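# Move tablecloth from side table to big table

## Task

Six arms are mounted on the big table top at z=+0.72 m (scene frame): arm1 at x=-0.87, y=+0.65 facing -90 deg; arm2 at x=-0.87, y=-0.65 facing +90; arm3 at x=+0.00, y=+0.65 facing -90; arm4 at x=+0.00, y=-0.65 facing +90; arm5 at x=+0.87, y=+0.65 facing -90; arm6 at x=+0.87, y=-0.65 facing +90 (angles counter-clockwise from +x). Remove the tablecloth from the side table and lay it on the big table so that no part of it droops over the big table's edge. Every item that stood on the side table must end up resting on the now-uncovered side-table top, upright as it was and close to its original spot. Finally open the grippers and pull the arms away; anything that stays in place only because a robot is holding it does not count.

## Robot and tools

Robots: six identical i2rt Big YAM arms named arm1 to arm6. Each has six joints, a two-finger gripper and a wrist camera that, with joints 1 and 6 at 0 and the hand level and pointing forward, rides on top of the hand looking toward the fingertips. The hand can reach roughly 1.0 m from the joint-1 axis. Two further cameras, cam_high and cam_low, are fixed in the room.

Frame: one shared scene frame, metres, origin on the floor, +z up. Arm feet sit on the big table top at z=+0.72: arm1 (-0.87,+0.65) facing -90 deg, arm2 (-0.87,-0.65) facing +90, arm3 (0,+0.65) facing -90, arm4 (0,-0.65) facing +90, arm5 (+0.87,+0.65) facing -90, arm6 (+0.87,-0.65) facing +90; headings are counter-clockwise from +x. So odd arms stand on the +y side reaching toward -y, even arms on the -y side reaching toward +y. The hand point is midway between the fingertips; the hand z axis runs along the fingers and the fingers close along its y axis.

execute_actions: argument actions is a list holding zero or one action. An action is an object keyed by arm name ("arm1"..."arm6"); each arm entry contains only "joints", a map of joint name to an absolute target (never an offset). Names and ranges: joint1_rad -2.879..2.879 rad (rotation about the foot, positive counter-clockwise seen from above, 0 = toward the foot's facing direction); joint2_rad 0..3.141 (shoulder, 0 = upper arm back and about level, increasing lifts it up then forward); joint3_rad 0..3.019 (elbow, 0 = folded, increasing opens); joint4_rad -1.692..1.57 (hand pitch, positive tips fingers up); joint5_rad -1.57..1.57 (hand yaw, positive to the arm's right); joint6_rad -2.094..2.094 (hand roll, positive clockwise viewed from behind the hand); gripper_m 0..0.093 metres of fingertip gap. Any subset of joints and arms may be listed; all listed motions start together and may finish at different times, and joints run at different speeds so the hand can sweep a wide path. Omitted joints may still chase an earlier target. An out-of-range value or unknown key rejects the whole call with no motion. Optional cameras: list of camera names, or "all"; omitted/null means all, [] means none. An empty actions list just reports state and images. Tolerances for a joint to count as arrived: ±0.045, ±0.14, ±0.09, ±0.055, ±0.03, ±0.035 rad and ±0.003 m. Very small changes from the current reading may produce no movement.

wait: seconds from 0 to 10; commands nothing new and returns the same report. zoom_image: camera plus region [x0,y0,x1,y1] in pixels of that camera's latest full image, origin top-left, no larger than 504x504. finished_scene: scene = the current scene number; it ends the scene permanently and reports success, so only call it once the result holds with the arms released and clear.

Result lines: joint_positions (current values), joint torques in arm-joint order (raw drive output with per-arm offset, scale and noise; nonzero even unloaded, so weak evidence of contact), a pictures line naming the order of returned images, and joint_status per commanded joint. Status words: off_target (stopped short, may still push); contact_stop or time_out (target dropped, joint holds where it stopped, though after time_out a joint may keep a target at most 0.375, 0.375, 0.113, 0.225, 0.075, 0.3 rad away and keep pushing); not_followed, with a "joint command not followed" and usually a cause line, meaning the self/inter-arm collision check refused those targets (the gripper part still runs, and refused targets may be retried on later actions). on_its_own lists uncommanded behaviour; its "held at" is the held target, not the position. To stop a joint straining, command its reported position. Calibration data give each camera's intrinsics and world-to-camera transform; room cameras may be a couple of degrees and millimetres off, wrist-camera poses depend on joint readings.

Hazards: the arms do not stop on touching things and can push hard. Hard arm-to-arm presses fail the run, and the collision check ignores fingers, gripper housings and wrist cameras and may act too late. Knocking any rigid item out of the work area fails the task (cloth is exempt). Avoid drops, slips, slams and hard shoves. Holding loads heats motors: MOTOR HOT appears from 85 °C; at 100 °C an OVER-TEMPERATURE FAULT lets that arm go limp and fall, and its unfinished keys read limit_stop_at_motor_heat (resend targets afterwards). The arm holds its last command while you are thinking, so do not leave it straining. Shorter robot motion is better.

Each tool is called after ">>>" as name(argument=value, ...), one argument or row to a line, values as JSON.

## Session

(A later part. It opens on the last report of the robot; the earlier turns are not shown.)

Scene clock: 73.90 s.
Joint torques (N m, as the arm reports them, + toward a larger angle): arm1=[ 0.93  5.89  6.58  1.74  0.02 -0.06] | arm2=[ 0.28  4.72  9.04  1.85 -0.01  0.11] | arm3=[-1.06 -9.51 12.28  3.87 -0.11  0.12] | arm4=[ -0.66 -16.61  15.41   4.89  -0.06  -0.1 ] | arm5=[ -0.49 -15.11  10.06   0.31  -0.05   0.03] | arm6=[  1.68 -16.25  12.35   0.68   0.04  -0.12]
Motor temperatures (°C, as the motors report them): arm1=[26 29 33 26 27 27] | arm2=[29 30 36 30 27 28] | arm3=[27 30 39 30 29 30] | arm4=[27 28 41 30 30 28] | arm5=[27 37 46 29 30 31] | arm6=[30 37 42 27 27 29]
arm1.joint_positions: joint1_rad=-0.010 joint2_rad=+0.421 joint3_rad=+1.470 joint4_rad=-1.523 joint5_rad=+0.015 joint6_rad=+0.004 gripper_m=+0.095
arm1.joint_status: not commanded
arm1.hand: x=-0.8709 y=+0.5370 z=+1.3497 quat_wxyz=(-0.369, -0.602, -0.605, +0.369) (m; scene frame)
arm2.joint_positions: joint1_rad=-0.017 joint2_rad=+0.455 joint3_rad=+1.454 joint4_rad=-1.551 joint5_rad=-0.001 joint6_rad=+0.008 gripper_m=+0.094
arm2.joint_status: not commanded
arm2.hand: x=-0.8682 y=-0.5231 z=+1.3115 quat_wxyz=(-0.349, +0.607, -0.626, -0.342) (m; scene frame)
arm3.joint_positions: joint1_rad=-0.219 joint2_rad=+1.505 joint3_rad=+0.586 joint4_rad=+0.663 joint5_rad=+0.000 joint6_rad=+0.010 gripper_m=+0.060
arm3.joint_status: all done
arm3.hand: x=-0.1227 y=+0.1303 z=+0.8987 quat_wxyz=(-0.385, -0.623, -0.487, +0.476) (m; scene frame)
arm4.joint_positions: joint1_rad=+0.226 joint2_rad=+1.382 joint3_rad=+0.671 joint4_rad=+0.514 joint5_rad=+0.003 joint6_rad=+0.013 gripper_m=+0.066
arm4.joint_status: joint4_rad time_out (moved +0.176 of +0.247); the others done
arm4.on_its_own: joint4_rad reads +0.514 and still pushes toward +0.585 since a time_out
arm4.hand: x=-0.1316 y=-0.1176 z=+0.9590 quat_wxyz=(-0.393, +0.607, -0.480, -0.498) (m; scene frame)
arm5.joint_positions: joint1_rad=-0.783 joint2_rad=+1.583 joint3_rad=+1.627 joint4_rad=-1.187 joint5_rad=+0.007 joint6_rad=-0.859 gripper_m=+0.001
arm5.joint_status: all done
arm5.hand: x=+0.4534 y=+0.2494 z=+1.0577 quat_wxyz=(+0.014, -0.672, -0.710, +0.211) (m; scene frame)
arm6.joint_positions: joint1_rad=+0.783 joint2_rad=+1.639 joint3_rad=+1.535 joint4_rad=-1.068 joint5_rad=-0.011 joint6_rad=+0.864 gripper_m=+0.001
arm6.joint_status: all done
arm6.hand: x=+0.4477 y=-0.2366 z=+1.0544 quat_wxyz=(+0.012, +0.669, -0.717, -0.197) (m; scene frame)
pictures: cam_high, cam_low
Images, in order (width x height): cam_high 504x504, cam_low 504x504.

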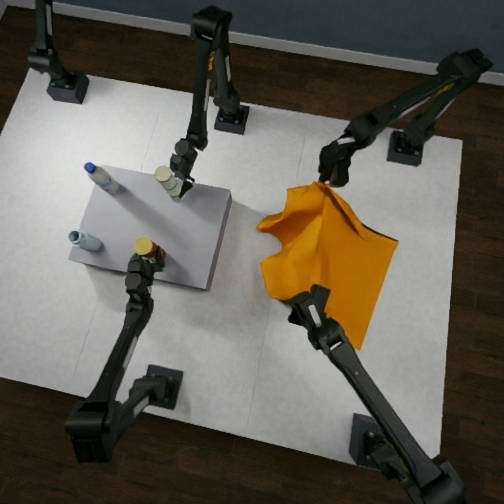

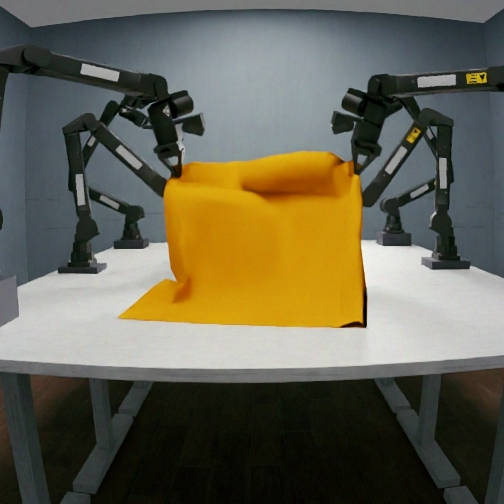

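>>> execute_actions(
  actions=[
    {"arm5":{"joints":{"joint2_rad":1.71,"joint3_rad":1.275,"joint4_rad":-0.69}},"arm6":{"joints":{"joint2_rad":1.82,"joint3_rad":1.28,"joint4_rad":-0.59}},"arm3":{"joints":{"joint2_rad":1.515}},"arm4":{"joints":{"joint2_rad":1.385}}},
  ],
  cameras=["cam_high","cam_low"],
)

Scene clock: 86.43 s.
Joint torques (N m, as the arm reports them, + toward a larger angle): arm1=[ 0.99  5.89  6.58  1.74  0.02 -0.05] | arm2=[0.27 6.06 9.04 1.83 0.06 0.08] | arm3=[-1.04 -8.05 12.22  3.65 -0.11  0.12] | arm4=[ -0.73 -13.45  15.32   4.37  -0.08  -0.1 ] | arm5=[ -0.45 -18.57   8.86   1.48  -0.08   0.03] | arm6=[  1.38 -21.28  10.8    1.46   0.05  -0.06]
Motor temperatures (°C, as the motors report them): arm1=[26 29 33 26 27 27] | arm2=[29 30 36 30 27 28] | arm3=[27 30 39 30 29 30] | arm4=[27 29 41 30 30 28] | arm5=[27 35 47 29 30 31] | arm6=[30 35 43 26 27 29]
arm1.joint_positions: joint1_rad=-0.010 joint2_rad=+0.421 joint3_rad=+1.470 joint4_rad=-1.523 joint5_rad=+0.015 joint6_rad=+0.004 gripper_m=+0.095
arm1.joint_status: not commanded
arm1.hand: x=-0.8709 y=+0.5370 z=+1.3497 quat_wxyz=(-0.369, -0.602, -0.605, +0.369) (m; scene frame)
arm2.joint_positions: joint1_rad=-0.017 joint2_rad=+0.455 joint3_rad=+1.454 joint4_rad=-1.551 joint5_rad=-0.001 joint6_rad=+0.008 gripper_m=+0.094
arm2.joint_status: not commanded
arm2.hand: x=-0.8682 y=-0.5231 z=+1.3115 quat_wxyz=(-0.349, +0.607, -0.626, -0.342) (m; scene frame)
arm3.joint_positions: joint1_rad=-0.219 joint2_rad=+1.513 joint3_rad=+0.586 joint4_rad=+0.669 joint5_rad=+0.000 joint6_rad=+0.010 gripper_m=+0.060
arm3.joint_status: all done
arm3.hand: x=-0.1228 y=+0.1298 z=+0.8961 quat_wxyz=(-0.385, -0.624, -0.487, +0.475) (m; scene frame)
arm4.joint_positions: joint1_rad=+0.226 joint2_rad=+1.400 joint3_rad=+0.671 joint4_rad=+0.527 joint5_rad=+0.003 joint6_rad=+0.013 gripper_m=+0.066
arm4.joint_status: all done
arm4.on_its_own: joint4_rad reads +0.527 and still pushes toward +0.585 since a time_out
arm4.hand: x=-0.1320 y=-0.1155 z=+0.9525 quat_wxyz=(-0.391, +0.608, -0.481, -0.496) (m; scene frame)
arm5.joint_positions: joint1_rad=-0.783 joint2_rad=+1.721 joint3_rad=+1.258 joint4_rad=-0.706 joint5_rad=+0.008 joint6_rad=-0.859 gripper_m=+0.001
arm5.joint_status: all done
arm5.hand: x=+0.4491 y=+0.2460 z=+0.8542 quat_wxyz=(+0.014, -0.674, -0.711, +0.199) (m; scene frame)
arm6.joint_positions: joint1_rad=+0.784 joint2_rad=+1.842 joint3_rad=+1.255 joint4_rad=-0.607 joint5_rad=-0.010 joint6_rad=+0.863 gripper_m=+0.001
arm6.joint_status: all done
arm6.hand: x=+0.4435 y=-0.2317 z=+0.8538 quat_wxyz=(+0.010, +0.671, -0.718, -0.187) (m; scene frame)
pictures: cam_high, cam_low
Images, in order (width x height): cam_high 504x504, cam_low 504x504.

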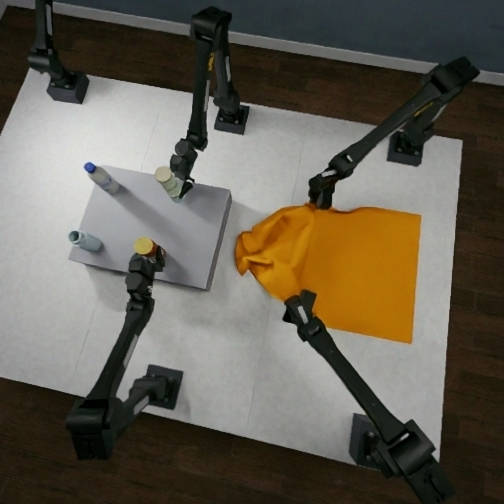

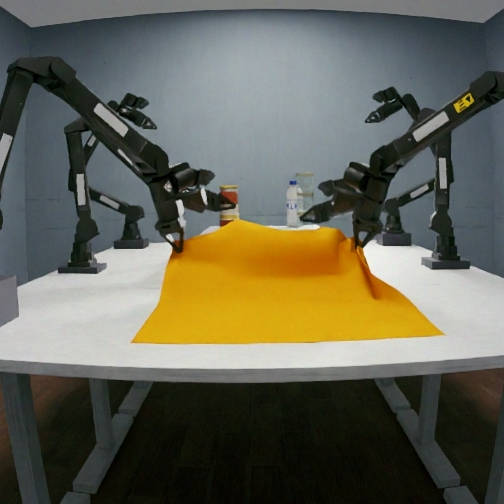

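>>> execute_actions(
  actions=[
    {"arm5":{"joints":{"gripper_m":0.06}},"arm6":{"joints":{"gripper_m":0.06}},"arm3":{"joints":{"gripper_m":0.093,"joint3_rad":0.605}},"arm4":{"joints":{"gripper_m":0.093,"joint2_rad":1.40,"joint3_rad":0.70,"joint4_rad":0.56}}},
  ],
  cameras=[],
)

>>> execute_actions(
  actions=[
    {"arm5":{"joints":{"joint2_rad":1.3,"joint3_rad":1.3,"joint4_rad":-1.1}},"arm6":{"joints":{"joint2_rad":1.4,"joint3_rad":1.3,"joint4_rad":-1.0}},"arm3":{"joints":{"joint2_rad":1.12,"joint3_rad":0.38,"joint4_rad":0.58}},"arm4":{"joints":{"joint2_rad":1.05,"joint3_rad":0.47,"joint4_rad":0.33}}},
  ],
  cameras=[],
)

>>> execute_actions(
  actions=[
    {"arm5":{"joints":{"joint2_rad":0.8}},"arm6":{"joints":{"joint2_rad":0.85}},"arm3":{"joints":{"joint2_rad":0.55,"joint4_rad":0.0}},"arm4":{"joints":{"joint2_rad":0.5,"joint4_rad":0.0}}},
  ],
  cameras=["cam_high","cam_low"],
)

Scene clock: 96.30 s.
Joint torques (N m, as the arm reports them, + toward a larger angle): arm1=[ 0.98  5.89  6.58  1.73  0.02 -0.05] | arm2=[-0.4   5.2   8.66  2.16  0.02  0.06] | arm3=[-1.07 -8.11  9.06  3.09 -0.11  0.12] | arm4=[ -0.67 -12.58  11.85   3.    -0.07  -0.11] | arm5=[ -0.46 -18.6    8.88   1.46  -0.08   0.03] | arm6=[  1.22 -20.65  10.74   1.75   0.13  -0.1 ]
Motor temperatures (°C, as the motors report them): arm1=[26 29 34 26 27 27] | arm2=[29 30 36 30 27 28] | arm3=[27 30 39 30 29 30] | arm4=[27 29 42 30 30 28] | arm5=[27 36 47 29 30 31] | arm6=[30 36 43 27 27 29]
arm1.joint_positions: joint1_rad=-0.010 joint2_rad=+0.421 joint3_rad=+1.470 joint4_rad=-1.523 joint5_rad=+0.015 joint6_rad=+0.004 gripper_m=+0.095
arm1.joint_status: not commanded
arm1.hand: x=-0.8709 y=+0.5370 z=+1.3497 quat_wxyz=(-0.369, -0.602, -0.605, +0.369) (m; scene frame)
arm2.joint_positions: joint1_rad=-0.017 joint2_rad=+0.455 joint3_rad=+1.454 joint4_rad=-1.551 joint5_rad=-0.001 joint6_rad=+0.008 gripper_m=+0.094
arm2.joint_status: not commanded
arm2.hand: x=-0.8682 y=-0.5231 z=+1.3115 quat_wxyz=(-0.349, +0.607, -0.626, -0.342) (m; scene frame)
arm3.joint_positions: joint1_rad=-0.219 joint2_rad=+1.513 joint3_rad=+0.586 joint4_rad=+0.684 joint5_rad=+0.000 joint6_rad=+0.010 gripper_m=+0.093
arm3.joint_status: all done
arm3.hand: x=-0.1230 y=+0.1290 z=+0.8996 quat_wxyz=(-0.389, -0.620, -0.484, +0.480) (m; scene frame)
arm4.joint_positions: joint1_rad=+0.226 joint2_rad=+1.401 joint3_rad=+0.671 joint4_rad=+0.534 joint5_rad=+0.003 joint6_rad=+0.013 gripper_m=+0.093
arm4.joint_status: all done
arm4.hand: x=-0.1322 y=-0.1151 z=+0.9536 quat_wxyz=(-0.393, +0.607, -0.479, -0.498) (m; scene frame)
arm5.joint_positions: joint1_rad=-0.783 joint2_rad=+1.721 joint3_rad=+1.258 joint4_rad=-0.706 joint5_rad=+0.008 joint6_rad=-0.859 gripper_m=+0.060
arm5.joint_status: all done
arm5.hand: x=+0.4490 y=+0.2459 z=+0.8543 quat_wxyz=(+0.014, -0.674, -0.711, +0.199) (m; scene frame)
arm6.joint_positions: joint1_rad=+0.784 joint2_rad=+1.842 joint3_rad=+1.255 joint4_rad=-0.607 joint5_rad=-0.010 joint6_rad=+0.863 gripper_m=+0.060
arm6.joint_status: all done
arm6.hand: x=+0.4435 y=-0.2317 z=+0.8538 quat_wxyz=(+0.010, +0.671, -0.718, -0.187) (m; scene frame)
pictures: none
No camera images: the call's "cameras" was empty. Leave "cameras" out to get every camera's image.

Scene clock: 97.67 s.
Joint torques (N m, as the arm reports them, + toward a larger angle): arm1=[ 0.97  5.88  6.57  1.73  0.02 -0.05] | arm2=[-0.78  4.49  9.02  2.19 -0.02  0.14] | arm3=[-1.12 -3.2   8.35  1.49 -0.11  0.12] | arm4=[-0.61 -7.49  9.97  1.39 -0.07 -0.1 ] | arm5=[-0.44 -8.92 10.49  0.37 -0.08  0.03] | arm6=[  1.74 -10.68  12.94   0.71   0.08  -0.06]
Motor temperatures (°C, as the motors report them): arm1=[26 29 34 26 27 27] | arm2=[29 30 36 30 27 28] | arm3=[27 30 39 30 29 30] | arm4=[27 29 41 30 30 28] | arm5=[27 35 47 29 30 31] | arm6=[30 36 43 26 27 29]
arm1.joint_positions: joint1_rad=-0.010 joint2_rad=+0.421 joint3_rad=+1.470 joint4_rad=-1.523 joint5_rad=+0.015 joint6_rad=+0.004 gripper_m=+0.095
arm1.joint_status: not commanded
arm1.hand: x=-0.8709 y=+0.5370 z=+1.3497 quat_wxyz=(-0.369, -0.602, -0.605, +0.369) (m; scene frame)
arm2.joint_positions: joint1_rad=-0.017 joint2_rad=+0.455 joint3_rad=+1.454 joint4_rad=-1.551 joint5_rad=-0.001 joint6_rad=+0.008 gripper_m=+0.094
arm2.joint_status: not commanded
arm2.hand: x=-0.8682 y=-0.5231 z=+1.3115 quat_wxyz=(-0.349, +0.607, -0.626, -0.342) (m; scene frame)
arm3.joint_positions: joint1_rad=-0.219 joint2_rad=+1.111 joint3_rad=+0.385 joint4_rad=+0.597 joint5_rad=+0.000 joint6_rad=+0.010 gripper_m=+0.093
arm3.joint_status: all done
arm3.hand: x=-0.1027 y=+0.2186 z=+0.9663 quat_wxyz=(-0.416, -0.591, -0.462, +0.514) (m; scene frame)
arm4.joint_positions: joint1_rad=+0.226 joint2_rad=+1.052 joint3_rad=+0.473 joint4_rad=+0.343 joint5_rad=+0.003 joint6_rad=+0.013 gripper_m=+0.093
arm4.joint_status: all done
arm4.hand: x=-0.1089 y=-0.2112 z=+0.9676 quat_wxyz=(-0.383, +0.616, -0.487, -0.486) (m; scene frame)
arm5.joint_positions: joint1_rad=-0.783 joint2_rad=+1.280 joint3_rad=+1.275 joint4_rad=-1.087 joint5_rad=+0.008 joint6_rad=-0.859 gripper_m=+0.060
arm5.joint_status: all done
arm5.hand: x=+0.5284 y=+0.3220 z=+1.0493 quat_wxyz=(+0.015, -0.668, -0.705, +0.237) (m; scene frame)
arm6.joint_positions: joint1_rad=+0.784 joint2_rad=+1.385 joint3_rad=+1.272 joint4_rad=-0.989 joint5_rad=-0.010 joint6_rad=+0.863 gripper_m=+0.060
arm6.joint_status: all done
arm6.hand: x=+0.5054 y=-0.2942 z=+1.0693 quat_wxyz=(+0.012, +0.665, -0.710, -0.231) (m; scene frame)
pictures: none
No camera images: the call's "cameras" was empty. Leave "cameras" out to get every camera's image.

Scene clock: 99.17 s.
Joint torques (N m, as the arm reports them, + toward a larger angle): arm1=[ 0.97  5.89  6.58  1.73  0.02 -0.06] | arm2=[-0.55  4.91  8.92  1.86  0.01  0.03] | arm3=[-1.15  0.62 10.59  1.39 -0.11  0.12] | arm4=[-0.62 -1.74 11.69  1.39 -0.08 -0.11] | arm5=[-0.44 -0.98  9.61  1.04 -0.05  0.07] | arm6=[ 1.72 -2.57 12.5   1.34  0.06 -0.09]
Motor temperatures (°C, as the motors report them): arm1=[26 29 34 26 27 27] | arm2=[29 30 37 30 27 28] | arm3=[27 30 39 30 29 30] | arm4=[27 29 41 30 30 28] | arm5=[27 35 47 29 30 31] | arm6=[30 35 43 26 27 29]
arm1.joint_positions: joint1_rad=-0.010 joint2_rad=+0.421 joint3_rad=+1.470 joint4_rad=-1.523 joint5_rad=+0.015 joint6_rad=+0.004 gripper_m=+0.095
arm1.joint_status: not commanded
arm1.hand: x=-0.8709 y=+0.5370 z=+1.3497 quat_wxyz=(-0.369, -0.602, -0.605, +0.369) (m; scene frame)
arm2.joint_positions: joint1_rad=-0.017 joint2_rad=+0.455 joint3_rad=+1.454 joint4_rad=-1.551 joint5_rad=-0.001 joint6_rad=+0.008 gripper_m=+0.094
arm2.joint_status: not commanded
arm2.hand: x=-0.8682 y=-0.5231 z=+1.3115 quat_wxyz=(-0.349, +0.607, -0.626, -0.342) (m; scene frame)
arm3.joint_positions: joint1_rad=-0.219 joint2_rad=+0.549 joint3_rad=+0.385 joint4_rad=+0.020 joint5_rad=+0.000 joint6_rad=+0.010 gripper_m=+0.093
arm3.joint_status: all done
arm3.hand: x=-0.0828 y=+0.3063 z=+1.0396 quat_wxyz=(-0.412, -0.595, -0.465, +0.509) (m; scene frame)
arm4.joint_positions: joint1_rad=+0.226 joint2_rad=+0.499 joint3_rad=+0.473 joint4_rad=+0.014 joint5_rad=+0.003 joint6_rad=+0.013 gripper_m=+0.093
arm4.joint_status: all done
arm4.hand: x=-0.0861 y=-0.3108 z=+1.0996 quat_wxyz=(-0.434, +0.559, -0.441, -0.552) (m; scene frame)
arm5.joint_positions: joint1_rad=-0.783 joint2_rad=+0.797 joint3_rad=+1.283 joint4_rad=-1.087 joint5_rad=+0.008 joint6_rad=-0.859 gripper_m=+0.060
arm5.joint_status: all done
arm5.hand: x=+0.6201 y=+0.4100 z=+1.2442 quat_wxyz=(+0.025, -0.609, -0.642, +0.465) (m; scene frame)
arm6.joint_positions: joint1_rad=+0.784 joint2_rad=+0.846 joint3_rad=+1.277 joint4_rad=-0.990 joint5_rad=-0.010 joint6_rad=+0.863 gripper_m=+0.060
arm6.joint_status: all done
arm6.hand: x=+0.5985 y=-0.3877 z=+1.3054 quat_wxyz=(+0.023, +0.599, -0.637, -0.484) (m; scene frame)
pictures: cam_high, cam_low
Images, in order (width x height): cam_high 504x504, cam_low 504x504.

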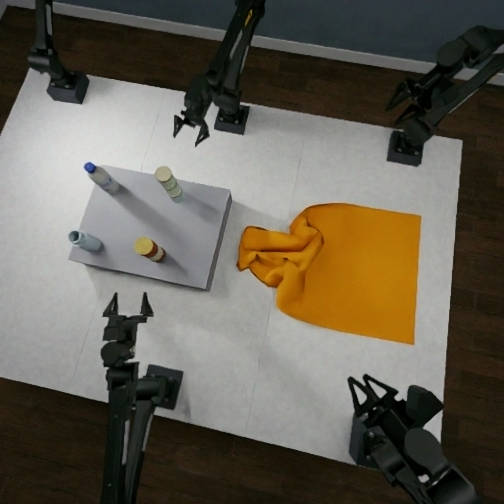

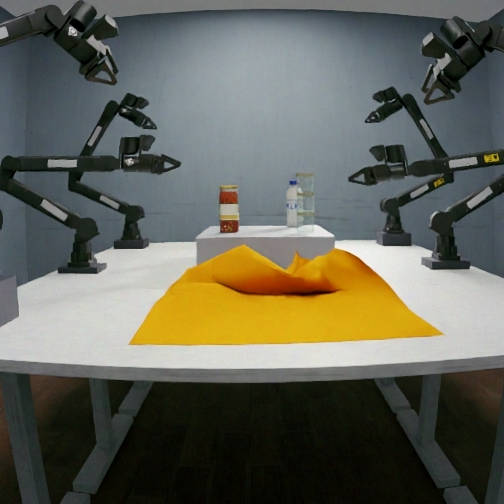

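>>> finished_scene(
  scene=2,
)

The scene is finished: the task was done.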